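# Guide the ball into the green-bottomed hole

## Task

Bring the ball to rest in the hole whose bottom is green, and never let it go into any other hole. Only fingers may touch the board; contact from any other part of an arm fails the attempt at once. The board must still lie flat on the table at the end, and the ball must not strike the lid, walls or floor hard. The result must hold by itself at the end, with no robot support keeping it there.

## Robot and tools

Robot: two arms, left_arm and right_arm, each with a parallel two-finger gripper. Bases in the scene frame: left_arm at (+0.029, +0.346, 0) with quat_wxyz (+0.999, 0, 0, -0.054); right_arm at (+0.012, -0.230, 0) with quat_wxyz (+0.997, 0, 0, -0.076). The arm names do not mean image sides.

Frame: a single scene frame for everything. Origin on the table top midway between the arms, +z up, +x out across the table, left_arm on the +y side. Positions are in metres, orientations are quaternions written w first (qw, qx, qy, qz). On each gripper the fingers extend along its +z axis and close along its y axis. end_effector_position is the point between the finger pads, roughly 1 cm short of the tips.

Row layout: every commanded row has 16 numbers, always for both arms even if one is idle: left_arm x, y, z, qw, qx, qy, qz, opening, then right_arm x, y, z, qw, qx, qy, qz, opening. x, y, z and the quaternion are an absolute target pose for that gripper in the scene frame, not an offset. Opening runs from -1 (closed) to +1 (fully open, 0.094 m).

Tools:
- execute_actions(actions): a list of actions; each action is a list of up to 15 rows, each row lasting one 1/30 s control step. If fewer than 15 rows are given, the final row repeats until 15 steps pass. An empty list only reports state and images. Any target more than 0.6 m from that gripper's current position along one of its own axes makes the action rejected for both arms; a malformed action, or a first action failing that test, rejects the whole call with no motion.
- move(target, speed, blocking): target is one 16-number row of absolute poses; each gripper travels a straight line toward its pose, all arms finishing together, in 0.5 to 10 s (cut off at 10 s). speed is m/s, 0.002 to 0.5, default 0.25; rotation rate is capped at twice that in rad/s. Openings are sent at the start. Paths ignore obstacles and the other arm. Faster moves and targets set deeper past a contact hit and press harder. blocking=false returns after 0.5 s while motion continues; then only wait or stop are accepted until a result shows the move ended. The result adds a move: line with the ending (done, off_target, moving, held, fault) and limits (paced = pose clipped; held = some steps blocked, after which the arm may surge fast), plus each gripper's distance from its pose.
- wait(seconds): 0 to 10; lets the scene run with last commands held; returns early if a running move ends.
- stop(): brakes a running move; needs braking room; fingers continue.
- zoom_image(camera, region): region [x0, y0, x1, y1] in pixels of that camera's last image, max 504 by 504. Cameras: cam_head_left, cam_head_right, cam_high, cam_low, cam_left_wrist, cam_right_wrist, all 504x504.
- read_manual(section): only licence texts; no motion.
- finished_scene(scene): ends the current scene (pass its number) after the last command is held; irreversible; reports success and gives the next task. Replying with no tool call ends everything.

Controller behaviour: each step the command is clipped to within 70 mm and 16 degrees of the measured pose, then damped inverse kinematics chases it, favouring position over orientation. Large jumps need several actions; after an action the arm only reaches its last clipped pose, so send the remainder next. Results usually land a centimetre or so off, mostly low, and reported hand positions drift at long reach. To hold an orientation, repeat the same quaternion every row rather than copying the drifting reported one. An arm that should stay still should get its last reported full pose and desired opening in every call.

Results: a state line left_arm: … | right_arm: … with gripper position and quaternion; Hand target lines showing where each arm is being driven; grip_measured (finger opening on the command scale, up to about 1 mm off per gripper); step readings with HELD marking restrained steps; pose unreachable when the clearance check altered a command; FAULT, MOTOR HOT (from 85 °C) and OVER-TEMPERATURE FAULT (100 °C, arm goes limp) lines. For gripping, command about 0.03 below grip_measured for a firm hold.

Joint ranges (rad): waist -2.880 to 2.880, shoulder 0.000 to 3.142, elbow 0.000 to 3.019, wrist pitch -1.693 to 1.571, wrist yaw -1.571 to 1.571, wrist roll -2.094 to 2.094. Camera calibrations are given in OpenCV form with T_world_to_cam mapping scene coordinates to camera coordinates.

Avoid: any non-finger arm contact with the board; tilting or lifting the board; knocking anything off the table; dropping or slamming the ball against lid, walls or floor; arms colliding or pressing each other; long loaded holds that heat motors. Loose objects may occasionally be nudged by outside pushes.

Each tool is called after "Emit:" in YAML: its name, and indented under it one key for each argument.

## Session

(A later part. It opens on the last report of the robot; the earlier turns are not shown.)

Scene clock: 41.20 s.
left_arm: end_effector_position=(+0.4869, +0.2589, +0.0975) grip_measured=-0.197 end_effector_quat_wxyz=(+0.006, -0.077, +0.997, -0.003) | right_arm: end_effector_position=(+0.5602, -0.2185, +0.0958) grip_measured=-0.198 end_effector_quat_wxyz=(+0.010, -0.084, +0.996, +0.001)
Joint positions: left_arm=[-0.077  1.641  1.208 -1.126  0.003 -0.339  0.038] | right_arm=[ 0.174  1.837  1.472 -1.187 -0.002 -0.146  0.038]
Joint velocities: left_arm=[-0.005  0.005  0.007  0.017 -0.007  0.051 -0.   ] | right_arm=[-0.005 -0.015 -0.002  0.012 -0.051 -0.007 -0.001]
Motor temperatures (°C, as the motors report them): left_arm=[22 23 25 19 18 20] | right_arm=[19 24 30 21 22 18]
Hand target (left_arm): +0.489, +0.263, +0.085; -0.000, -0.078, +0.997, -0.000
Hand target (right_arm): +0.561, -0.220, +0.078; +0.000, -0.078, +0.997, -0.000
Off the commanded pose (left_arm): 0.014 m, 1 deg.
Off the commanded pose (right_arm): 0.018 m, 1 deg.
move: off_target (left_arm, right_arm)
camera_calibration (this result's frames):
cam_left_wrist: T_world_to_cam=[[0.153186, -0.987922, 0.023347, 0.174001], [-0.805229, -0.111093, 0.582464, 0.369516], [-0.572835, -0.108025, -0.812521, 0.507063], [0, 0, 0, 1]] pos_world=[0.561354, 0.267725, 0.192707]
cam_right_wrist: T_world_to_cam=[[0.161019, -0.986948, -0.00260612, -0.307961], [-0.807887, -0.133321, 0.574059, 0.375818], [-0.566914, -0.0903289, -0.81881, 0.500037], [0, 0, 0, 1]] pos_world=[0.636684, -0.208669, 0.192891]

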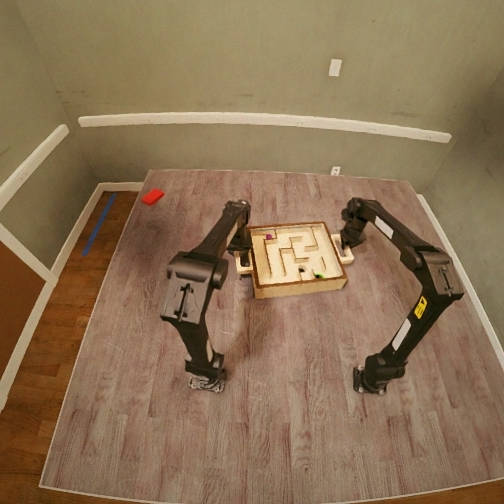

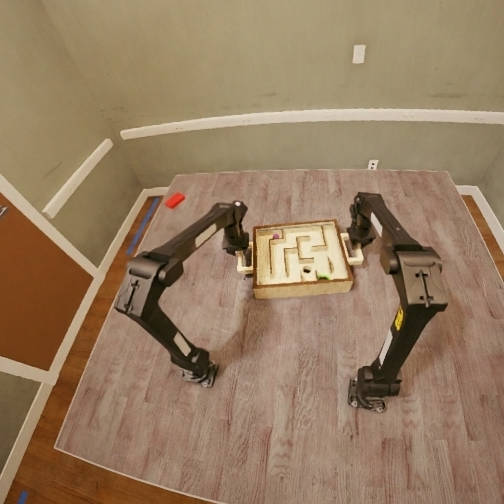

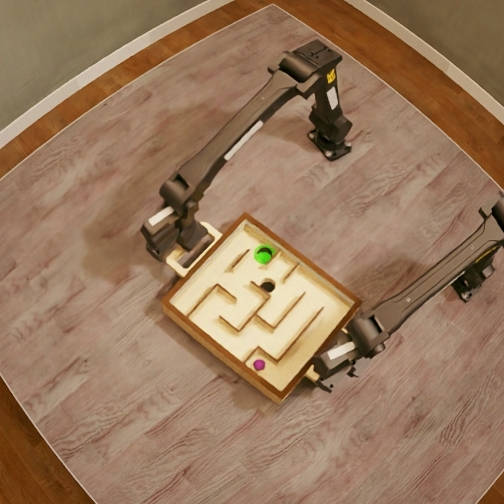

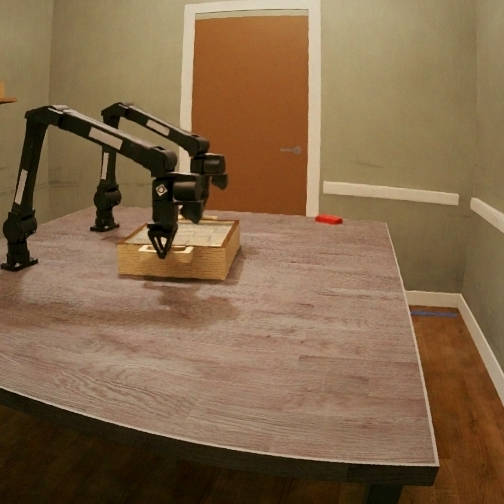

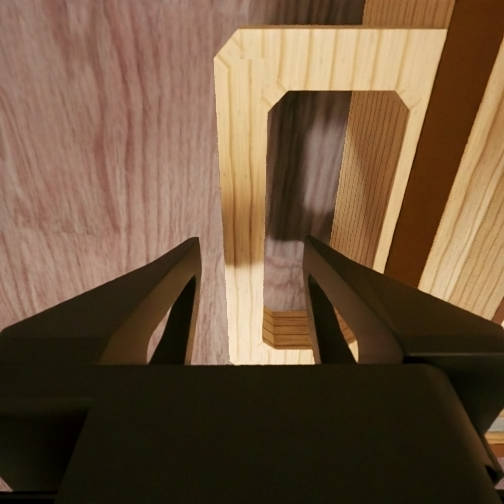

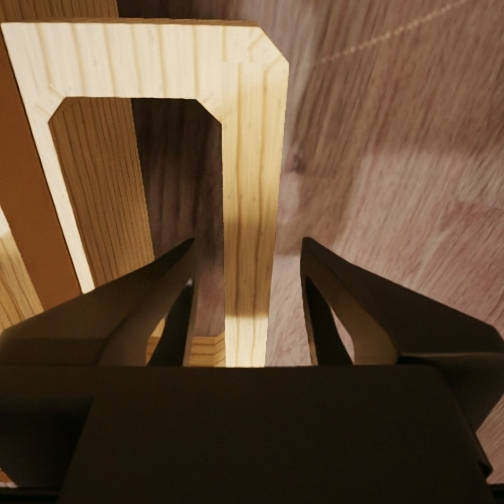

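Emit:
move:
  target: [0.51,0.268,0.088,0,-0.078,0.997,0,-0.2,0.577,-0.218,0.086,0,-0.078,0.997,0,-0.2]
  speed: 0.06

Emit:
move:
  target: [0.51,0.268,0.062,0,-0.078,0.997,0,-0.2,0.577,-0.218,0.06,0,-0.078,0.997,0,-0.2]
  speed: 0.05

Emit:
zoom_image:
  camera: "cam_low"
  region: [100,180,260,300]

Scene clock: 52.03 s.
left_arm: end_effector_position=(+0.4914, +0.2667, +0.0807) grip_measured=-0.197 end_effector_quat_wxyz=(-0.011, -0.078, +0.997, +0.001) | right_arm: end_effector_position=(+0.5646, -0.2184, +0.0894) grip_measured=-0.198 end_effector_quat_wxyz=(+0.004, -0.083, +0.997, +0.001)
Joint positions: left_arm=[-0.059  1.688  1.22  -1.125  0.003 -0.322  0.038] | right_arm=[ 0.174  1.861  1.49  -1.192 -0.002 -0.145  0.038]
Joint velocities: left_arm=[-0.005  0.005 -0.002  0.007  0.037 -0.037 -0.   ] | right_arm=[-0.015 -0.015 -0.012 -0.017 -0.037  0.022 -0.   ]
Motor temperatures (°C, as the motors report them): left_arm=[22 23 25 19 18 20] | right_arm=[19 24 30 21 22 18]
Hand target (left_arm): +0.509, +0.268, +0.088; +0.001, -0.078, +0.997, -0.000
Hand target (right_arm): +0.577, -0.218, +0.086; +0.001, -0.078, +0.997, -0.000
Off the commanded pose (left_arm): 0.020 m, 1 deg.
Off the commanded pose (right_arm): 0.013 m, 1 deg.
move: off_target (left_arm, right_arm)
camera_calibration (this result's frames):
cam_left_wrist: T_world_to_cam=[[0.15492, -0.987852, 0.0121661, 0.181365], [-0.784757, -0.11557, 0.608934, 0.372779], [-0.60013, -0.103884, -0.793128, 0.507504], [0, 0, 0, 1]] pos_world=[0.569013, 0.274965, 0.173311]
cam_right_wrist: T_world_to_cam=[[0.159847, -0.987132, -0.00431626, -0.307818], [-0.800971, -0.132255, 0.583913, 0.378524], [-0.57697, -0.0898795, -0.811805, 0.502438], [0, 0, 0, 1]] pos_world=[0.642283, -0.208637, 0.185528]

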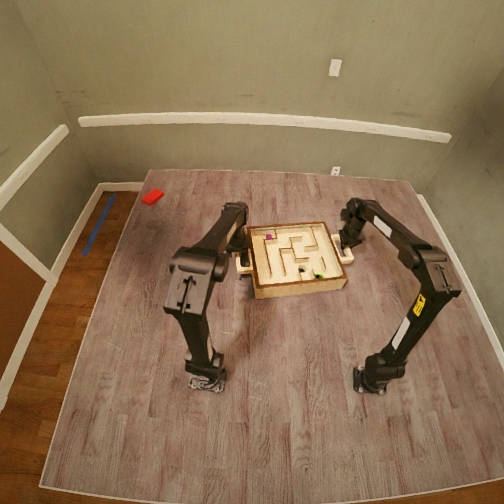

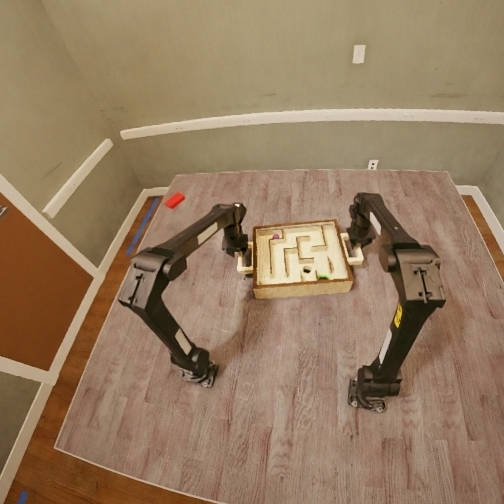

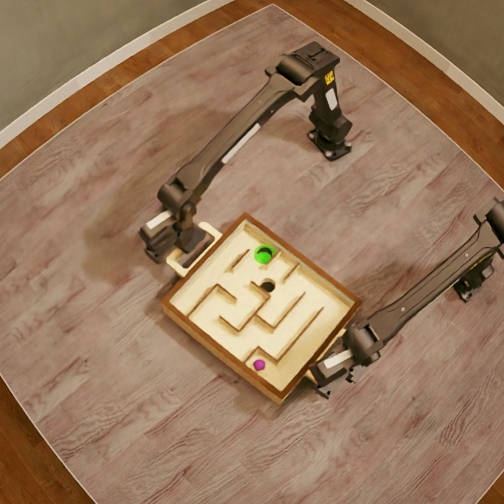

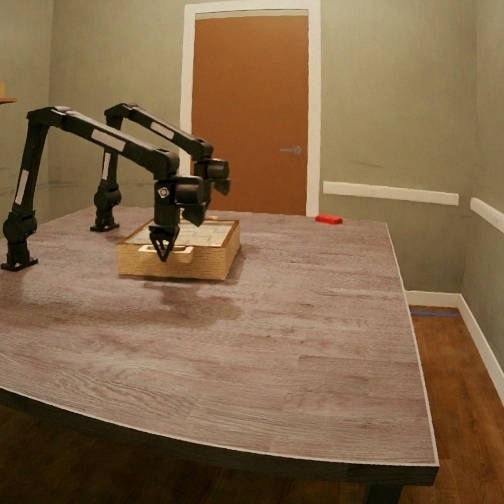

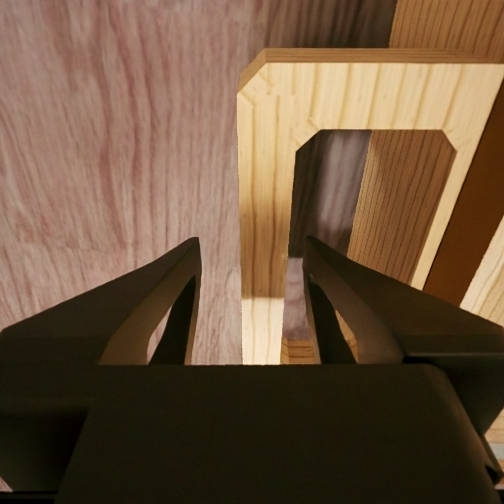

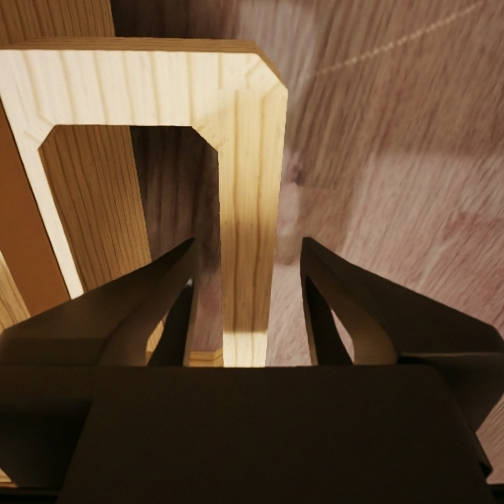

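Scene clock: 53.10 s.
left_arm: end_effector_position=(+0.5004, +0.2652, +0.0676) grip_measured=-0.197 end_effector_quat_wxyz=(-0.004, -0.077, +0.997, -0.000) | right_arm: end_effector_position=(+0.5699, -0.2183, +0.0739) grip_measured=-0.198 end_effector_quat_wxyz=(+0.003, -0.083, +0.997, +0.001)
Joint positions: left_arm=[-0.059  1.716  1.22  -1.082  0.003 -0.322  0.038] | right_arm=[ 0.174  1.89   1.49  -1.165 -0.002 -0.145  0.038]
Joint velocities: left_arm=[-0.015 -0.005 -0.007  0.002 -0.081  0.037 -0.   ] | right_arm=[-0.005 -0.005  0.017 -0.002 -0.007 -0.022 -0.001]
Motor temperatures (°C, as the motors report them): left_arm=[22 23 25 19 18 20] | right_arm=[19 24 30 21 22 18]
Hand target (left_arm): +0.509, +0.268, +0.062; -0.000, -0.078, +0.997, -0.000
Hand target (right_arm): +0.577, -0.218, +0.060; +0.000, -0.078, +0.997, +0.000
Off the commanded pose (left_arm): 0.012 m, 0 deg.
Off the commanded pose (right_arm): 0.016 m, 1 deg.
move: off_target (left_arm, right_arm)
camera_calibration (this result's frames):
cam_left_wrist: T_world_to_cam=[[0.153954, -0.987934, 0.0168888, 0.178831], [-0.793695, -0.113468, 0.59764, 0.392275], [-0.588513, -0.105413, -0.801587, 0.497505], [0, 0, 0, 1]] pos_world=[0.576603, 0.273628, 0.161334]
cam_right_wrist: T_world_to_cam=[[0.15984, -0.987133, -0.00452724, -0.308603], [-0.800079, -0.132235, 0.585138, 0.391233], [-0.578208, -0.0899065, -0.810921, 0.493629], [0, 0, 0, 1]] pos_world=[0.647764, -0.208517, 0.169972]

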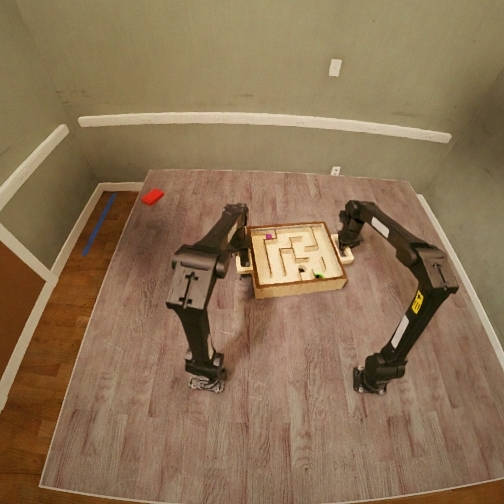

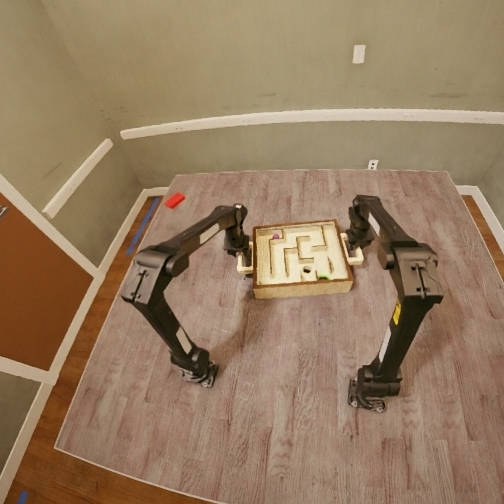

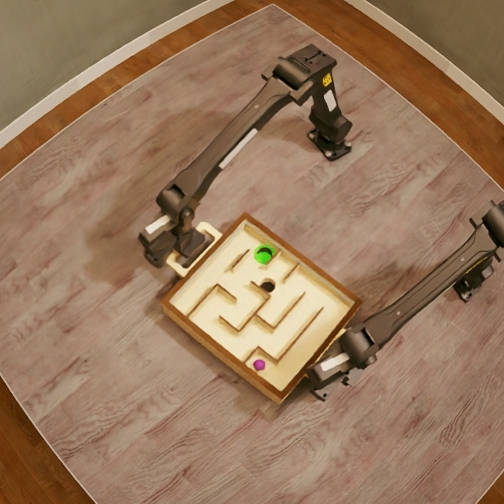

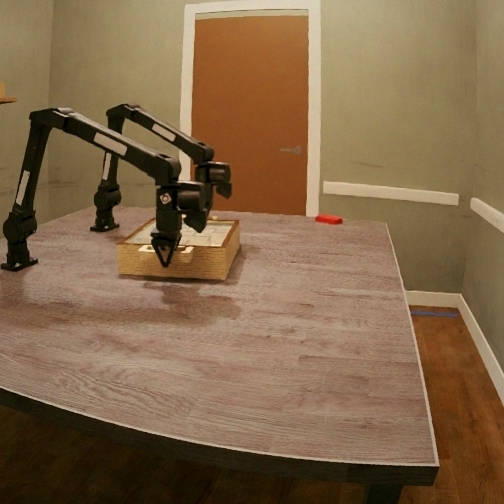

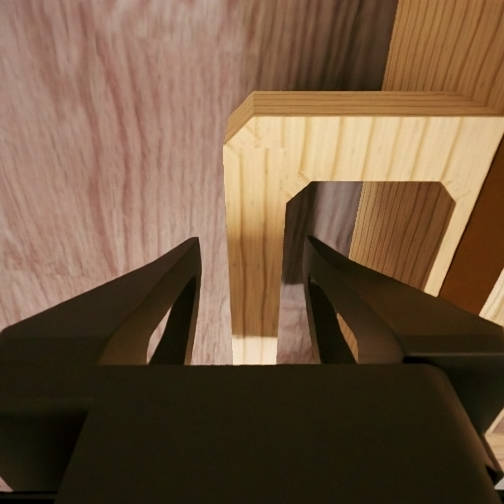

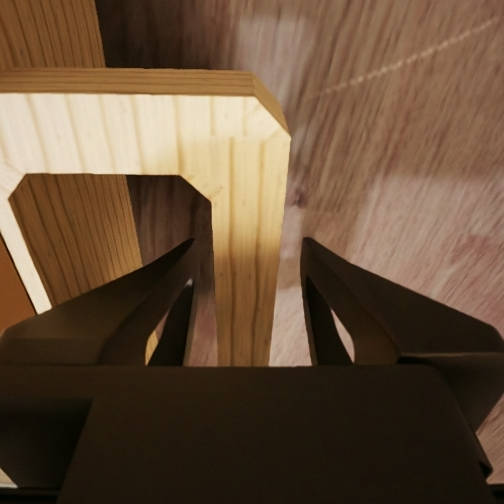

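Region (100, 180, 260, 300) of cam_low's 504x504 image, scaled by 3.150, with more detail than that image has; it fills the top 378 rows of this view, and the rest is white.

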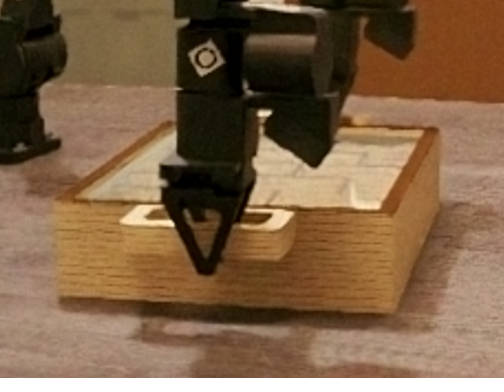

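Emit:
move:
  target: [0.503,0.266,0.07,0,-0.078,0.997,0,-0.8,0.571,-0.218,0.076,0,-0.078,0.997,0,-0.8]
  speed: 0.05

Emit:
zoom_image:
  camera: "cam_high"
  region: [140,190,380,430]

Scene clock: 58.20 s.
left_arm: end_effector_position=(+0.5003, +0.2642, +0.0676) grip_measured=-0.686 end_effector_quat_wxyz=(-0.004, -0.077, +0.997, -0.003) | right_arm: end_effector_position=(+0.5699, -0.2168, +0.0740) grip_measured=-0.679 end_effector_quat_wxyz=(+0.003, -0.074, +0.997, +0.004)
Joint positions: left_arm=[-0.059  1.716  1.22  -1.081  0.007 -0.322  0.015] | right_arm=[ 0.175  1.89   1.49  -1.165 -0.008 -0.126  0.015]
Joint velocities: left_arm=[-0.005 -0.015 -0.002  0.007  0.007 -0.022  0.   ] | right_arm=[ 0.005 -0.005  0.012 -0.002 -0.022  0.051 -0.   ]
Motor temperatures (°C, as the motors report them): left_arm=[22 23 25 19 18 20] | right_arm=[19 24 30 21 22 18]
Hand target (left_arm): +0.503, +0.266, +0.070; -0.000, -0.078, +0.997, +0.000
Hand target (right_arm): +0.571, -0.218, +0.076; +0.000, -0.078, +0.997, +0.000
Off the commanded pose (left_arm): 0.004 m, 1 deg.
Off the commanded pose (right_arm): 0.003 m, 1 deg.
move: done
camera_calibration (this result's frames):
cam_left_wrist: T_world_to_cam=[[0.153617, -0.9879, 0.0213512, 0.17774], [-0.793503, -0.110454, 0.598459, 0.39116], [-0.588859, -0.108876, -0.800869, 0.498404], [0, 0, 0, 1]] pos_world=[0.576573, 0.273059, 0.161268]
cam_right_wrist: T_world_to_cam=[[0.142526, -0.989733, -0.0106891, -0.297383], [-0.802166, -0.121828, 0.584541, 0.394888], [-0.579841, -0.0747377, -0.811294, 0.497995], [0, 0, 0, 1]] pos_world=[0.647908, -0.209002, 0.170014]

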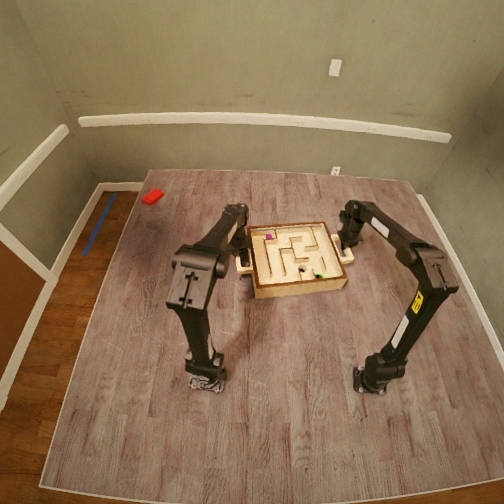

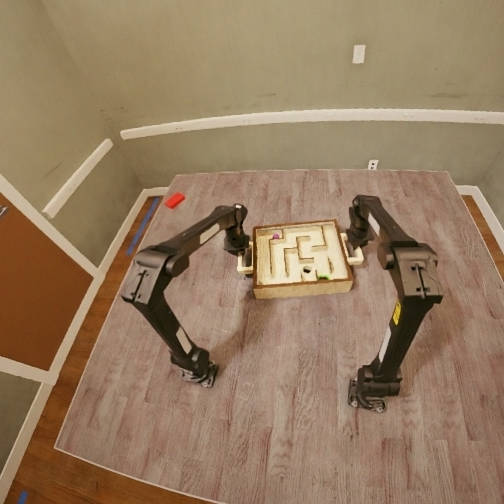

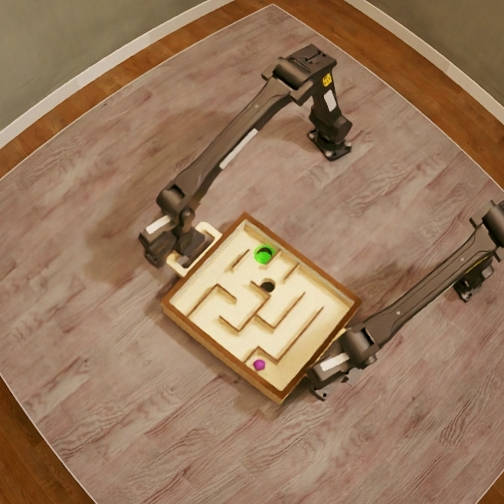

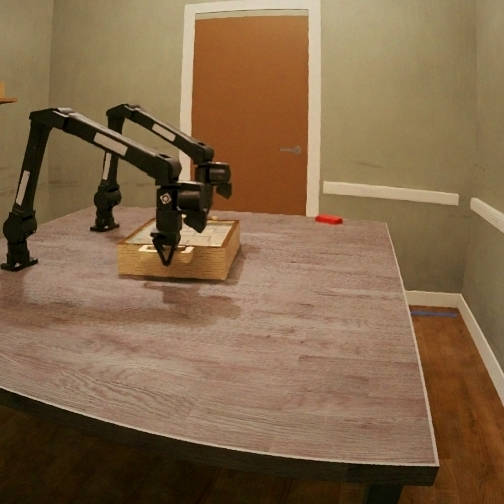

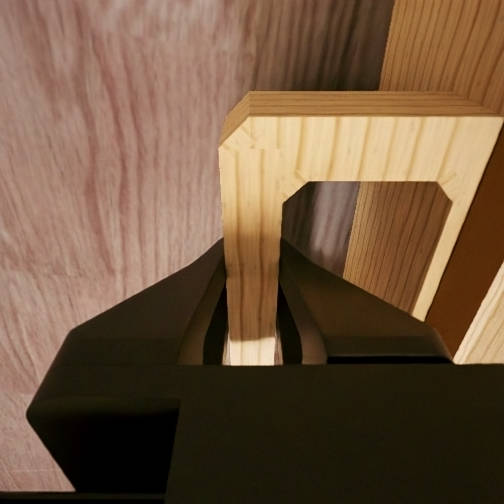

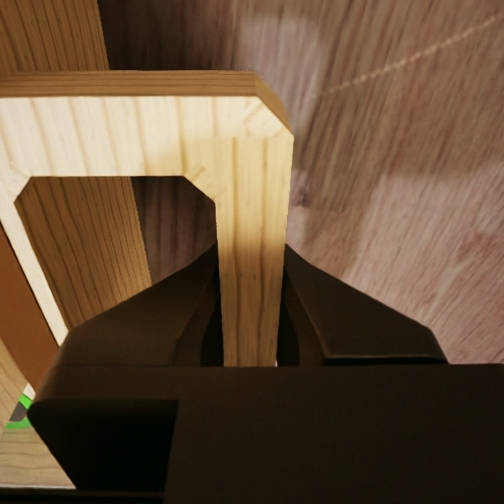

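Region (140, 190, 380, 430) of cam_high's 504x504 image, scaled by 2.100, with more detail than that image has.

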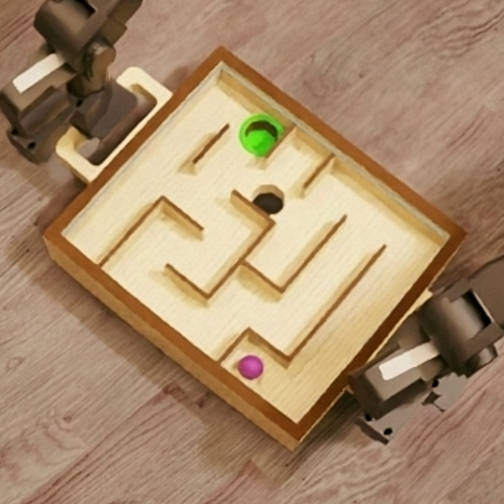

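Emit:
move:
  target: [0.515,0.264,0.125,0.04,-0.078,0.996,-0.02,-0.8,0.585,-0.219,0.16,0.04,-0.078,0.996,-0.02,-0.8]
  speed: 0.04

Emit:
zoom_image:
  camera: "cam_high"
  region: [140,190,380,430]

Scene clock: 82.53 s.
left_arm: end_effector_position=(+0.4943, +0.2625, +0.0722) grip_measured=-0.686 end_effector_quat_wxyz=(-0.014, -0.071, +0.997, -0.008) | right_arm: end_effector_position=(+0.5570, -0.2195, +0.0812) grip_measured=-0.679 end_effector_quat_wxyz=(-0.021, -0.066, +0.998, -0.010)
Joint positions: left_arm=[-0.059  1.706  1.22  -1.107  0.023 -0.31   0.015] | right_arm=[ 0.18   1.88   1.494 -1.227  0.021 -0.105  0.015]
Joint velocities: left_arm=[-0.005 -0.005 -0.002 -0.007 -0.051  0.051 -0.001] | right_arm=[-0.005  0.005  0.002 -0.002  0.007  0.007  0.001]
Motor temperatures (°C, as the motors report them): left_arm=[22 23 25 19 18 20] | right_arm=[19 24 31 21 22 18]
Hand target (left_arm): +0.514, +0.264, +0.123; +0.040, -0.078, +0.996, -0.020
Hand target (right_arm): +0.577, -0.219, +0.149; +0.040, -0.078, +0.996, -0.020
Off the commanded pose (left_arm): 0.057 m, 6 deg.
Off the commanded pose (right_arm): 0.084 m, 7 deg; position clipped at the last step of the last action.
move: off_target (left_arm, right_arm); limits=paced
camera_calibration (this result's frames):
cam_left_wrist: T_world_to_cam=[[0.142998, -0.989216, 0.0316753, 0.181708], [-0.784034, -0.0936892, 0.613606, 0.373296], [-0.604021, -0.112579, -0.788977, 0.506027], [0, 0, 0, 1]] pos_world=[0.572345, 0.27169, 0.164431]
cam_right_wrist: T_world_to_cam=[[0.126872, -0.991824, 0.0137157, -0.291795], [-0.775793, -0.0906024, 0.624449, 0.368888], [-0.618101, -0.0898656, -0.780945, 0.5117], [0, 0, 0, 1]] pos_world=[0.639484, -0.210003, 0.17326]

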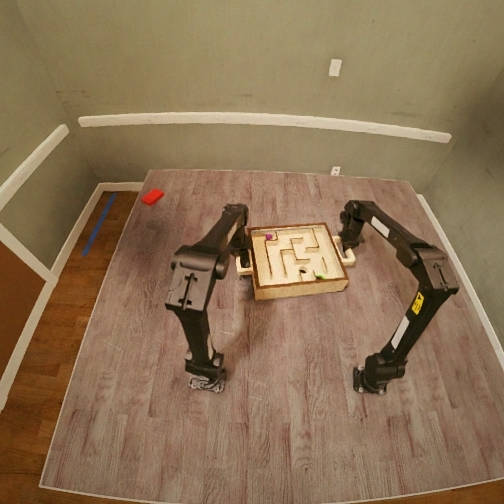

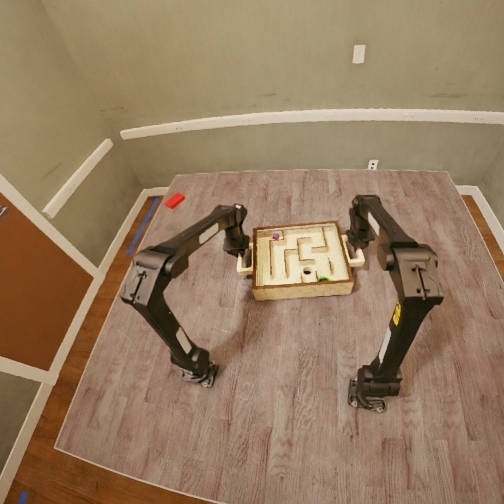

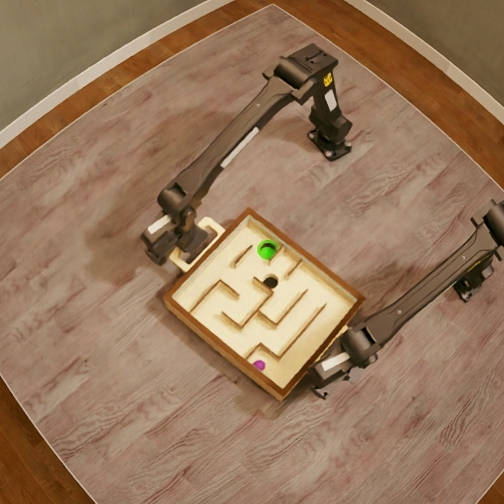

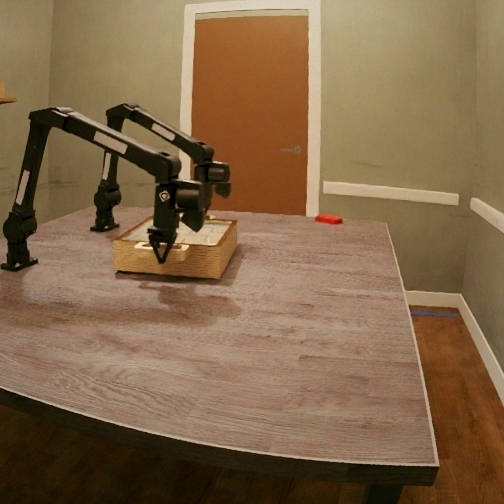

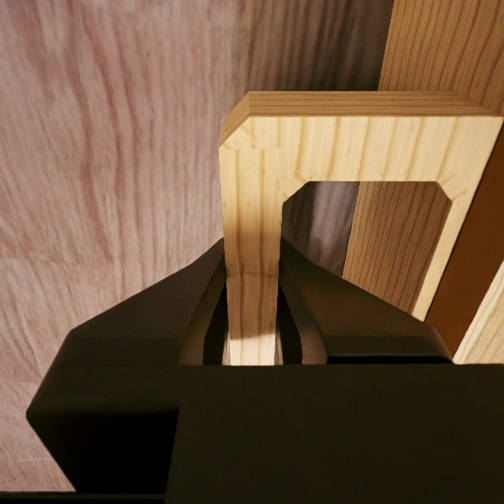

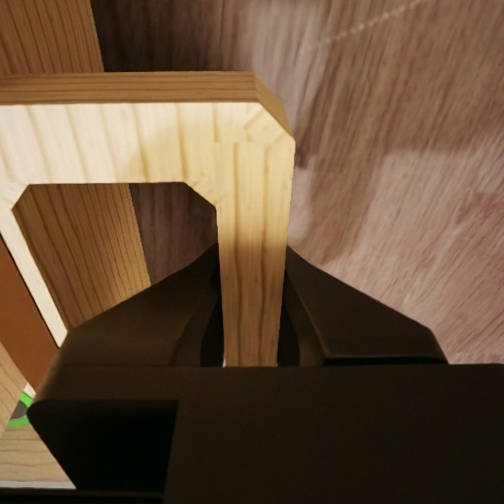

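Region (140, 190, 380, 430) of cam_high's 504x504 image, scaled by 2.100, with more detail than that image has.

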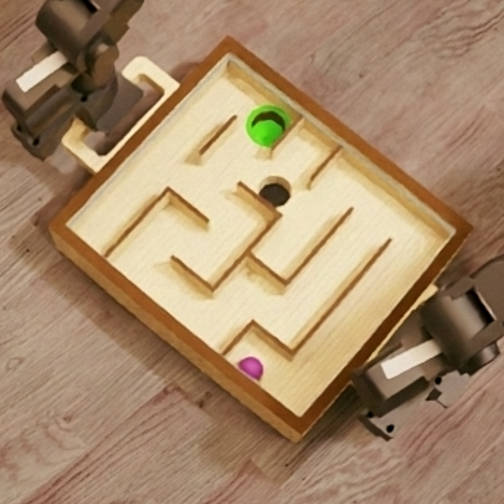

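Emit:
move:
  target: [0.5,0.264,0.135,0.075,-0.078,0.994,-0.02,-0.8,0.563,-0.219,0.165,0.075,-0.078,0.994,-0.02,-0.8]
  speed: 0.04

Emit:
zoom_image:
  camera: "cam_high"
  region: [140,190,380,430]

Scene clock: 90.47 s.
left_arm: end_effector_position=(+0.4841, +0.2648, +0.0946) grip_measured=-0.686 end_effector_quat_wxyz=(+0.021, -0.072, +0.997, -0.014) | right_arm: end_effector_position=(+0.5483, -0.2170, +0.1119) grip_measured=-0.679 end_effector_quat_wxyz=(+0.015, -0.066, +0.998, -0.011)
Joint positions: left_arm=[-0.06   1.615  1.166 -1.075  0.016 -0.314  0.015] | right_arm=[ 0.185  1.787  1.444 -1.198  0.022 -0.1    0.015]
Joint velocities: left_arm=[-0.005 -0.015  0.002 -0.012  0.007 -0.037  0.001] | right_arm=[-0.005 -0.005 -0.012  0.002  0.007 -0.066  0.   ]
Motor temperatures (°C, as the motors report them): left_arm=[22 24 25 19 18 20] | right_arm=[19 25 32 21 22 18]
Hand target (left_arm): +0.500, +0.264, +0.134; +0.075, -0.077, +0.994, -0.020
Hand target (right_arm): +0.559, -0.219, +0.164; +0.074, -0.079, +0.994, -0.020
Off the commanded pose (left_arm): 0.043 m, 6 deg.
Off the commanded pose (right_arm): 0.055 m, 7 deg.
move: off_target (left_arm, right_arm)
camera_calibration (this result's frames):
cam_left_wrist: T_world_to_cam=[[0.14301, -0.988619, 0.0466946, 0.183183], [-0.824277, -0.0928566, 0.55852, 0.376236], [-0.547827, -0.118363, -0.828176, 0.495769], [0, 0, 0, 1]] pos_world=[0.555522, 0.274715, 0.191895]
cam_right_wrist: T_world_to_cam=[[0.125596, -0.991849, 0.0214932, -0.28881], [-0.819031, -0.0914381, 0.566416, 0.373224], [-0.559833, -0.088743, -0.823839, 0.50358], [0, 0, 0, 1]] pos_world=[0.623877, -0.20764, 0.209677]

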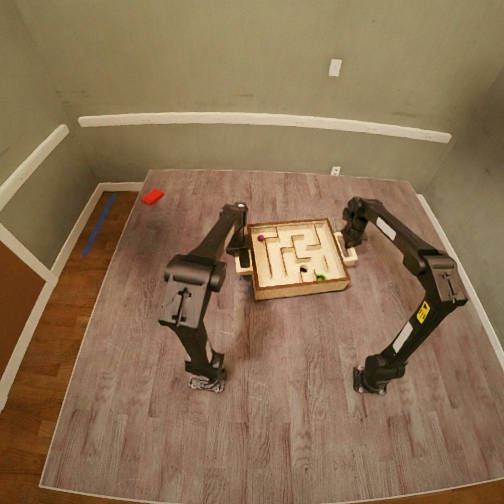

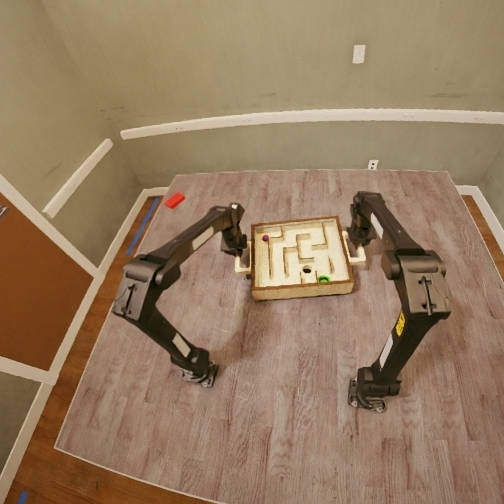

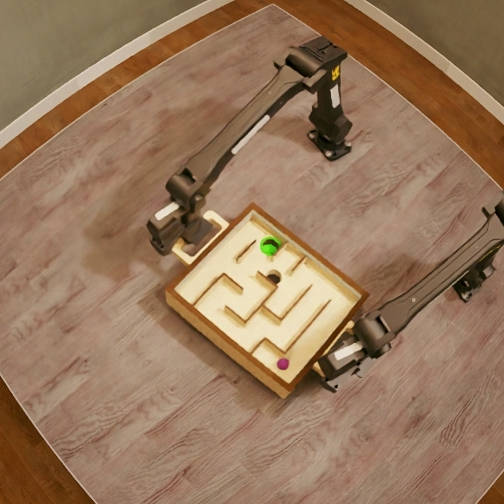

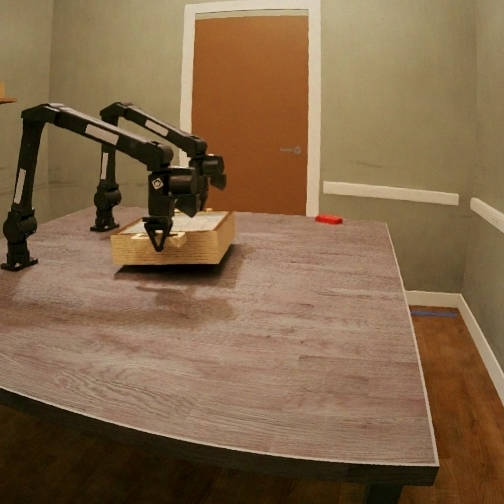

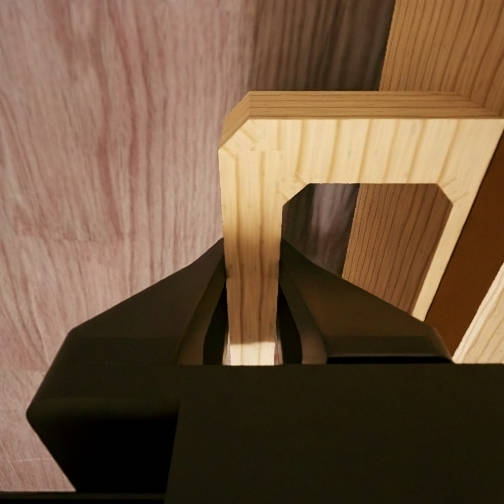

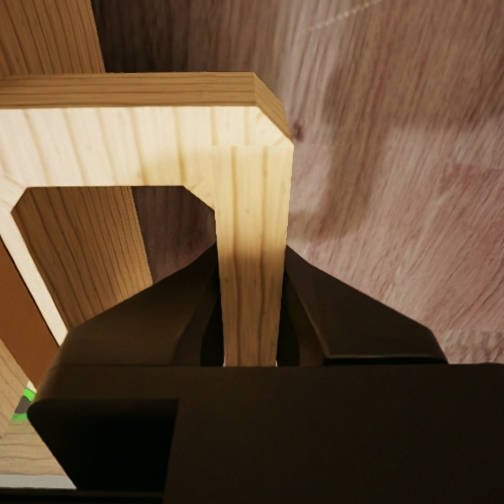

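Region (140, 190, 380, 430) of cam_high's 504x504 image, scaled by 2.100, with more detail than that image has.

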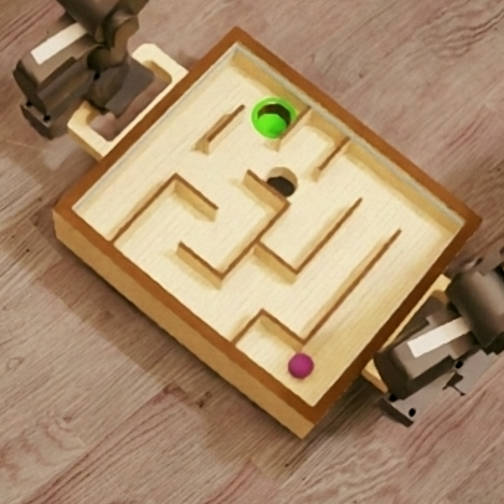

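Lifted; ball is heading to the corner. Near tilt of ~2° is on.

Emit:
wait:
  seconds: 2

Emit:
zoom_image:
  camera: "cam_high"
  region: [140,190,380,430]

Scene clock: 94.03 s.
left_arm: end_effector_position=(+0.4841, +0.2648, +0.0946) grip_measured=-0.686 end_effector_quat_wxyz=(+0.021, -0.073, +0.997, -0.014) | right_arm: end_effector_position=(+0.5483, -0.2170, +0.1119) grip_measured=-0.679 end_effector_quat_wxyz=(+0.015, -0.066, +0.998, -0.011)
Joint positions: left_arm=[-0.06   1.615  1.166 -1.075  0.016 -0.314  0.015] | right_arm=[ 0.185  1.787  1.444 -1.198  0.022 -0.1    0.015]
Joint velocities: left_arm=[ 0.005  0.005  0.002 -0.007 -0.007  0.081  0.   ] | right_arm=[-0.015 -0.005 -0.012 -0.002 -0.022 -0.037 -0.001]
Motor temperatures (°C, as the motors report them): left_arm=[22 24 26 19 18 20] | right_arm=[19 25 32 21 22 18]
Hand target (left_arm): +0.500, +0.264, +0.134; +0.075, -0.077, +0.994, -0.020
Hand target (right_arm): +0.559, -0.219, +0.164; +0.074, -0.079, +0.994, -0.020
Off the commanded pose (left_arm): 0.043 m, 6 deg.
Off the commanded pose (right_arm): 0.055 m, 7 deg.
wait: 2.00 s; at rest from the start
camera_calibration (this result's frames):
cam_left_wrist: T_world_to_cam=[[0.143387, -0.988564, 0.0467096, 0.182985], [-0.824237, -0.0931615, 0.558529, 0.376296], [-0.54779, -0.118585, -0.828169, 0.495809], [0, 0, 0, 1]] pos_world=[0.555519, 0.274744, 0.191894]
cam_right_wrist: T_world_to_cam=[[0.125974, -0.9918, 0.021504, -0.289008], [-0.818992, -0.0917435, 0.566423, 0.373136], [-0.559806, -0.0889662, -0.823834, 0.503516], [0, 0, 0, 1]] pos_world=[0.623874, -0.20761, 0.209676]

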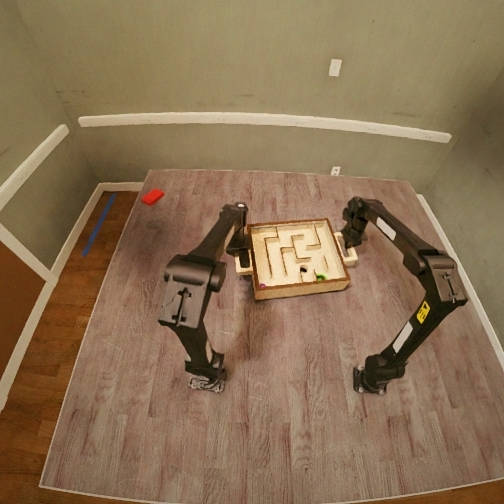

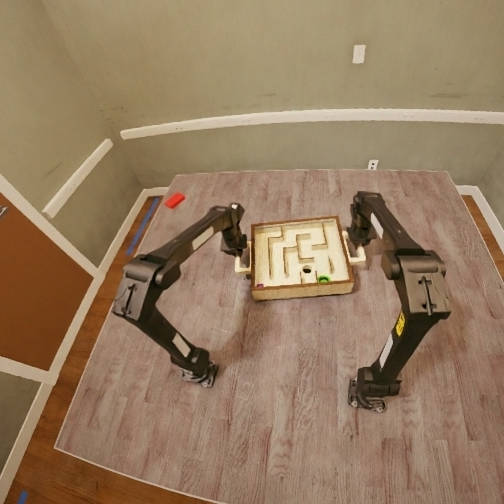

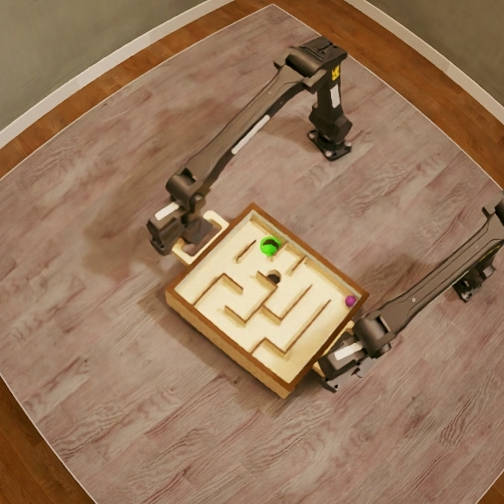

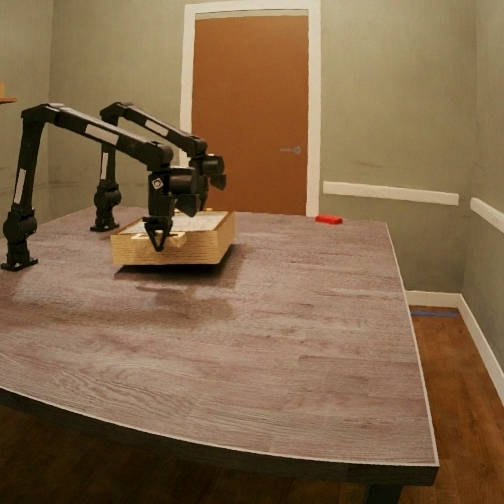

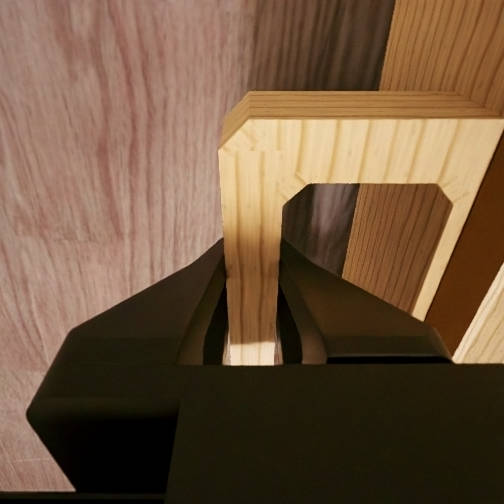

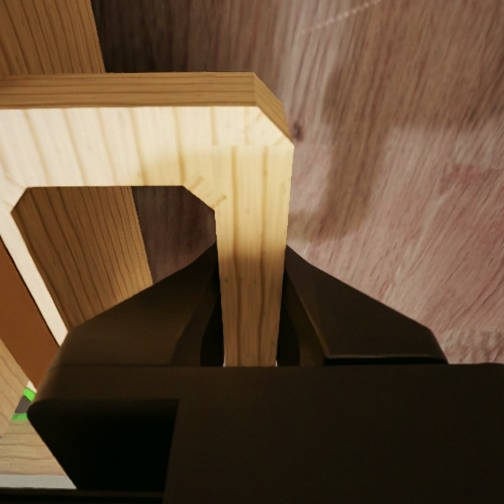

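Region (140, 190, 380, 430) of cam_high's 504x504 image, scaled by 2.100, with more detail than that image has.

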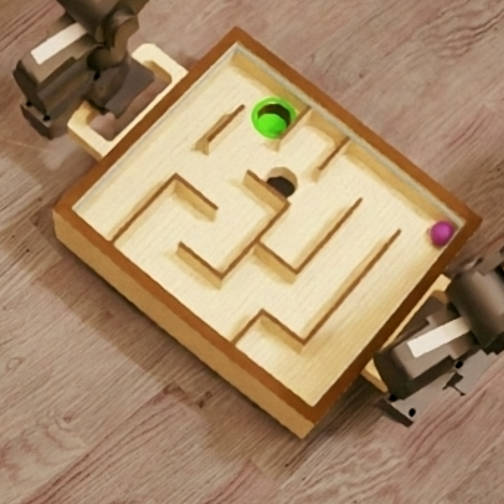

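Emit:
move:
  target: [0.5,0.265,0.148,0.07,-0.078,0.994,0.01,-0.8,0.563,-0.217,0.152,0.07,-0.078,0.994,0.01,-0.8]
  speed: 0.04

Emit:
zoom_image:
  camera: "cam_high"
  region: [140,190,380,430]

Scene clock: 104.57 s.
left_arm: end_effector_position=(+0.4697, +0.2693, +0.0942) grip_measured=-0.686 end_effector_quat_wxyz=(+0.011, -0.078, +0.997, +0.012) | right_arm: end_effector_position=(+0.5418, -0.2108, +0.0961) grip_measured=-0.679 end_effector_quat_wxyz=(+0.005, -0.073, +0.997, +0.011)
Joint positions: left_arm=[-0.073  1.598  1.144 -1.102 -0.029 -0.338  0.015] | right_arm=[ 0.183  1.798  1.417 -1.179 -0.023 -0.116  0.015]
Joint velocities: left_arm=[-0.015 -0.015  0.012  0.017 -0.037 -0.037  0.   ] | right_arm=[-0.005 -0.005  0.007 -0.007 -0.051 -0.037 -0.001]
Motor temperatures (°C, as the motors report them): left_arm=[22 24 26 19 18 20] | right_arm=[19 25 32 21 22 18]
Hand target (left_arm): +0.497, +0.265, +0.147; +0.070, -0.078, +0.994, +0.010
Hand target (right_arm): +0.559, -0.217, +0.152; +0.070, -0.079, +0.994, +0.009
Off the commanded pose (left_arm): 0.062 m, 7 deg.
Off the commanded pose (right_arm): 0.060 m, 7 deg.
move: off_target (left_arm, right_arm)
camera_calibration (this result's frames):
cam_left_wrist: T_world_to_cam=[[0.156179, -0.987713, -0.00551133, 0.188163], [-0.809911, -0.131255, 0.571678, 0.367387], [-0.565378, -0.0848207, -0.820459, 0.486631], [0, 0, 0, 1]] pos_world=[0.543294, 0.275349, 0.190271]
cam_right_wrist: T_world_to_cam=[[0.140439, -0.989792, -0.0242767, -0.284736], [-0.804789, -0.128403, 0.579505, 0.36062], [-0.576707, -0.0618476, -0.814607, 0.501491], [0, 0, 0, 1]] pos_world=[0.619425, -0.204508, 0.192624]

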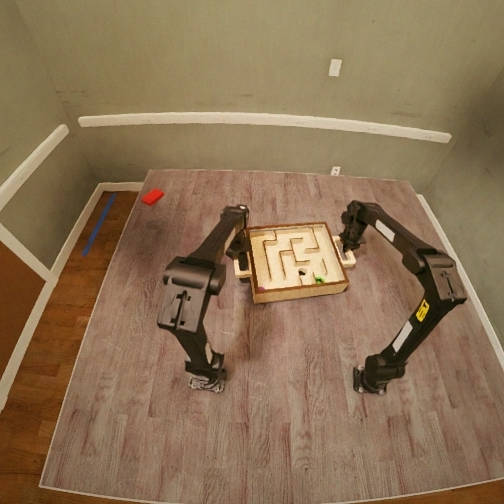

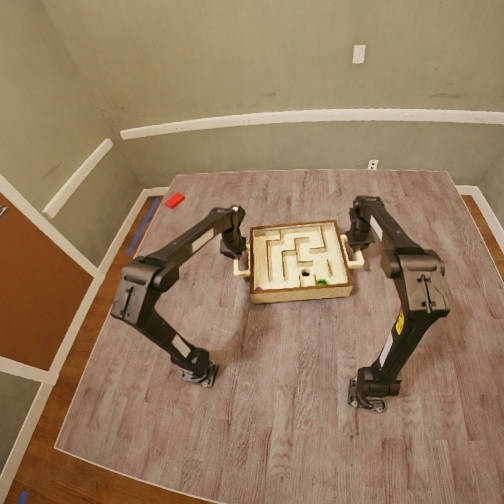

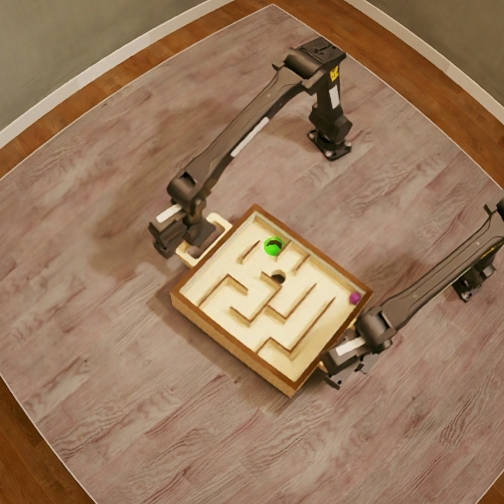

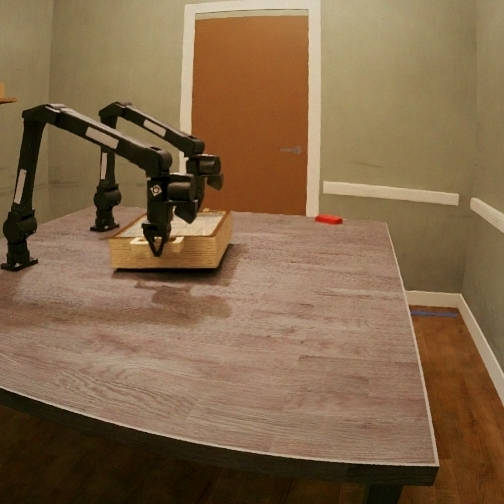

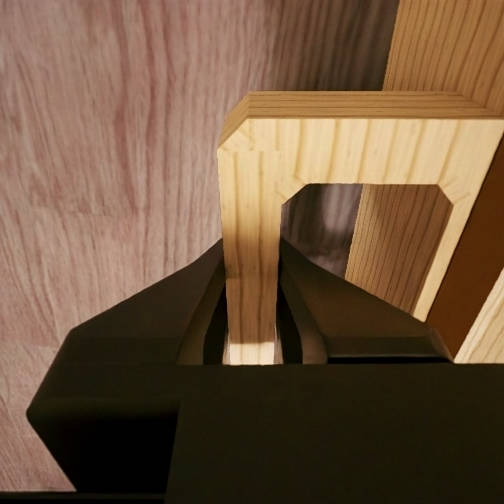

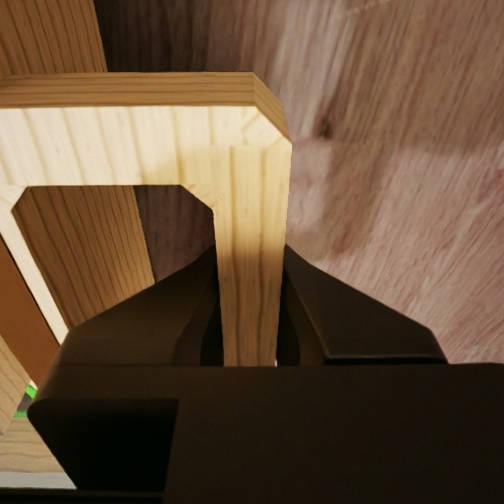

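Region (140, 190, 380, 430) of cam_high's 504x504 image, scaled by 2.100, with more detail than that image has.

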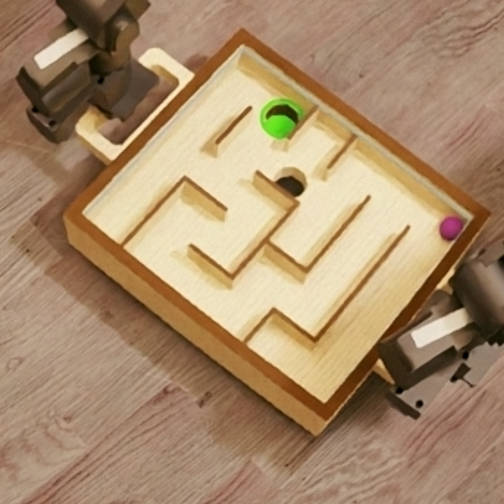

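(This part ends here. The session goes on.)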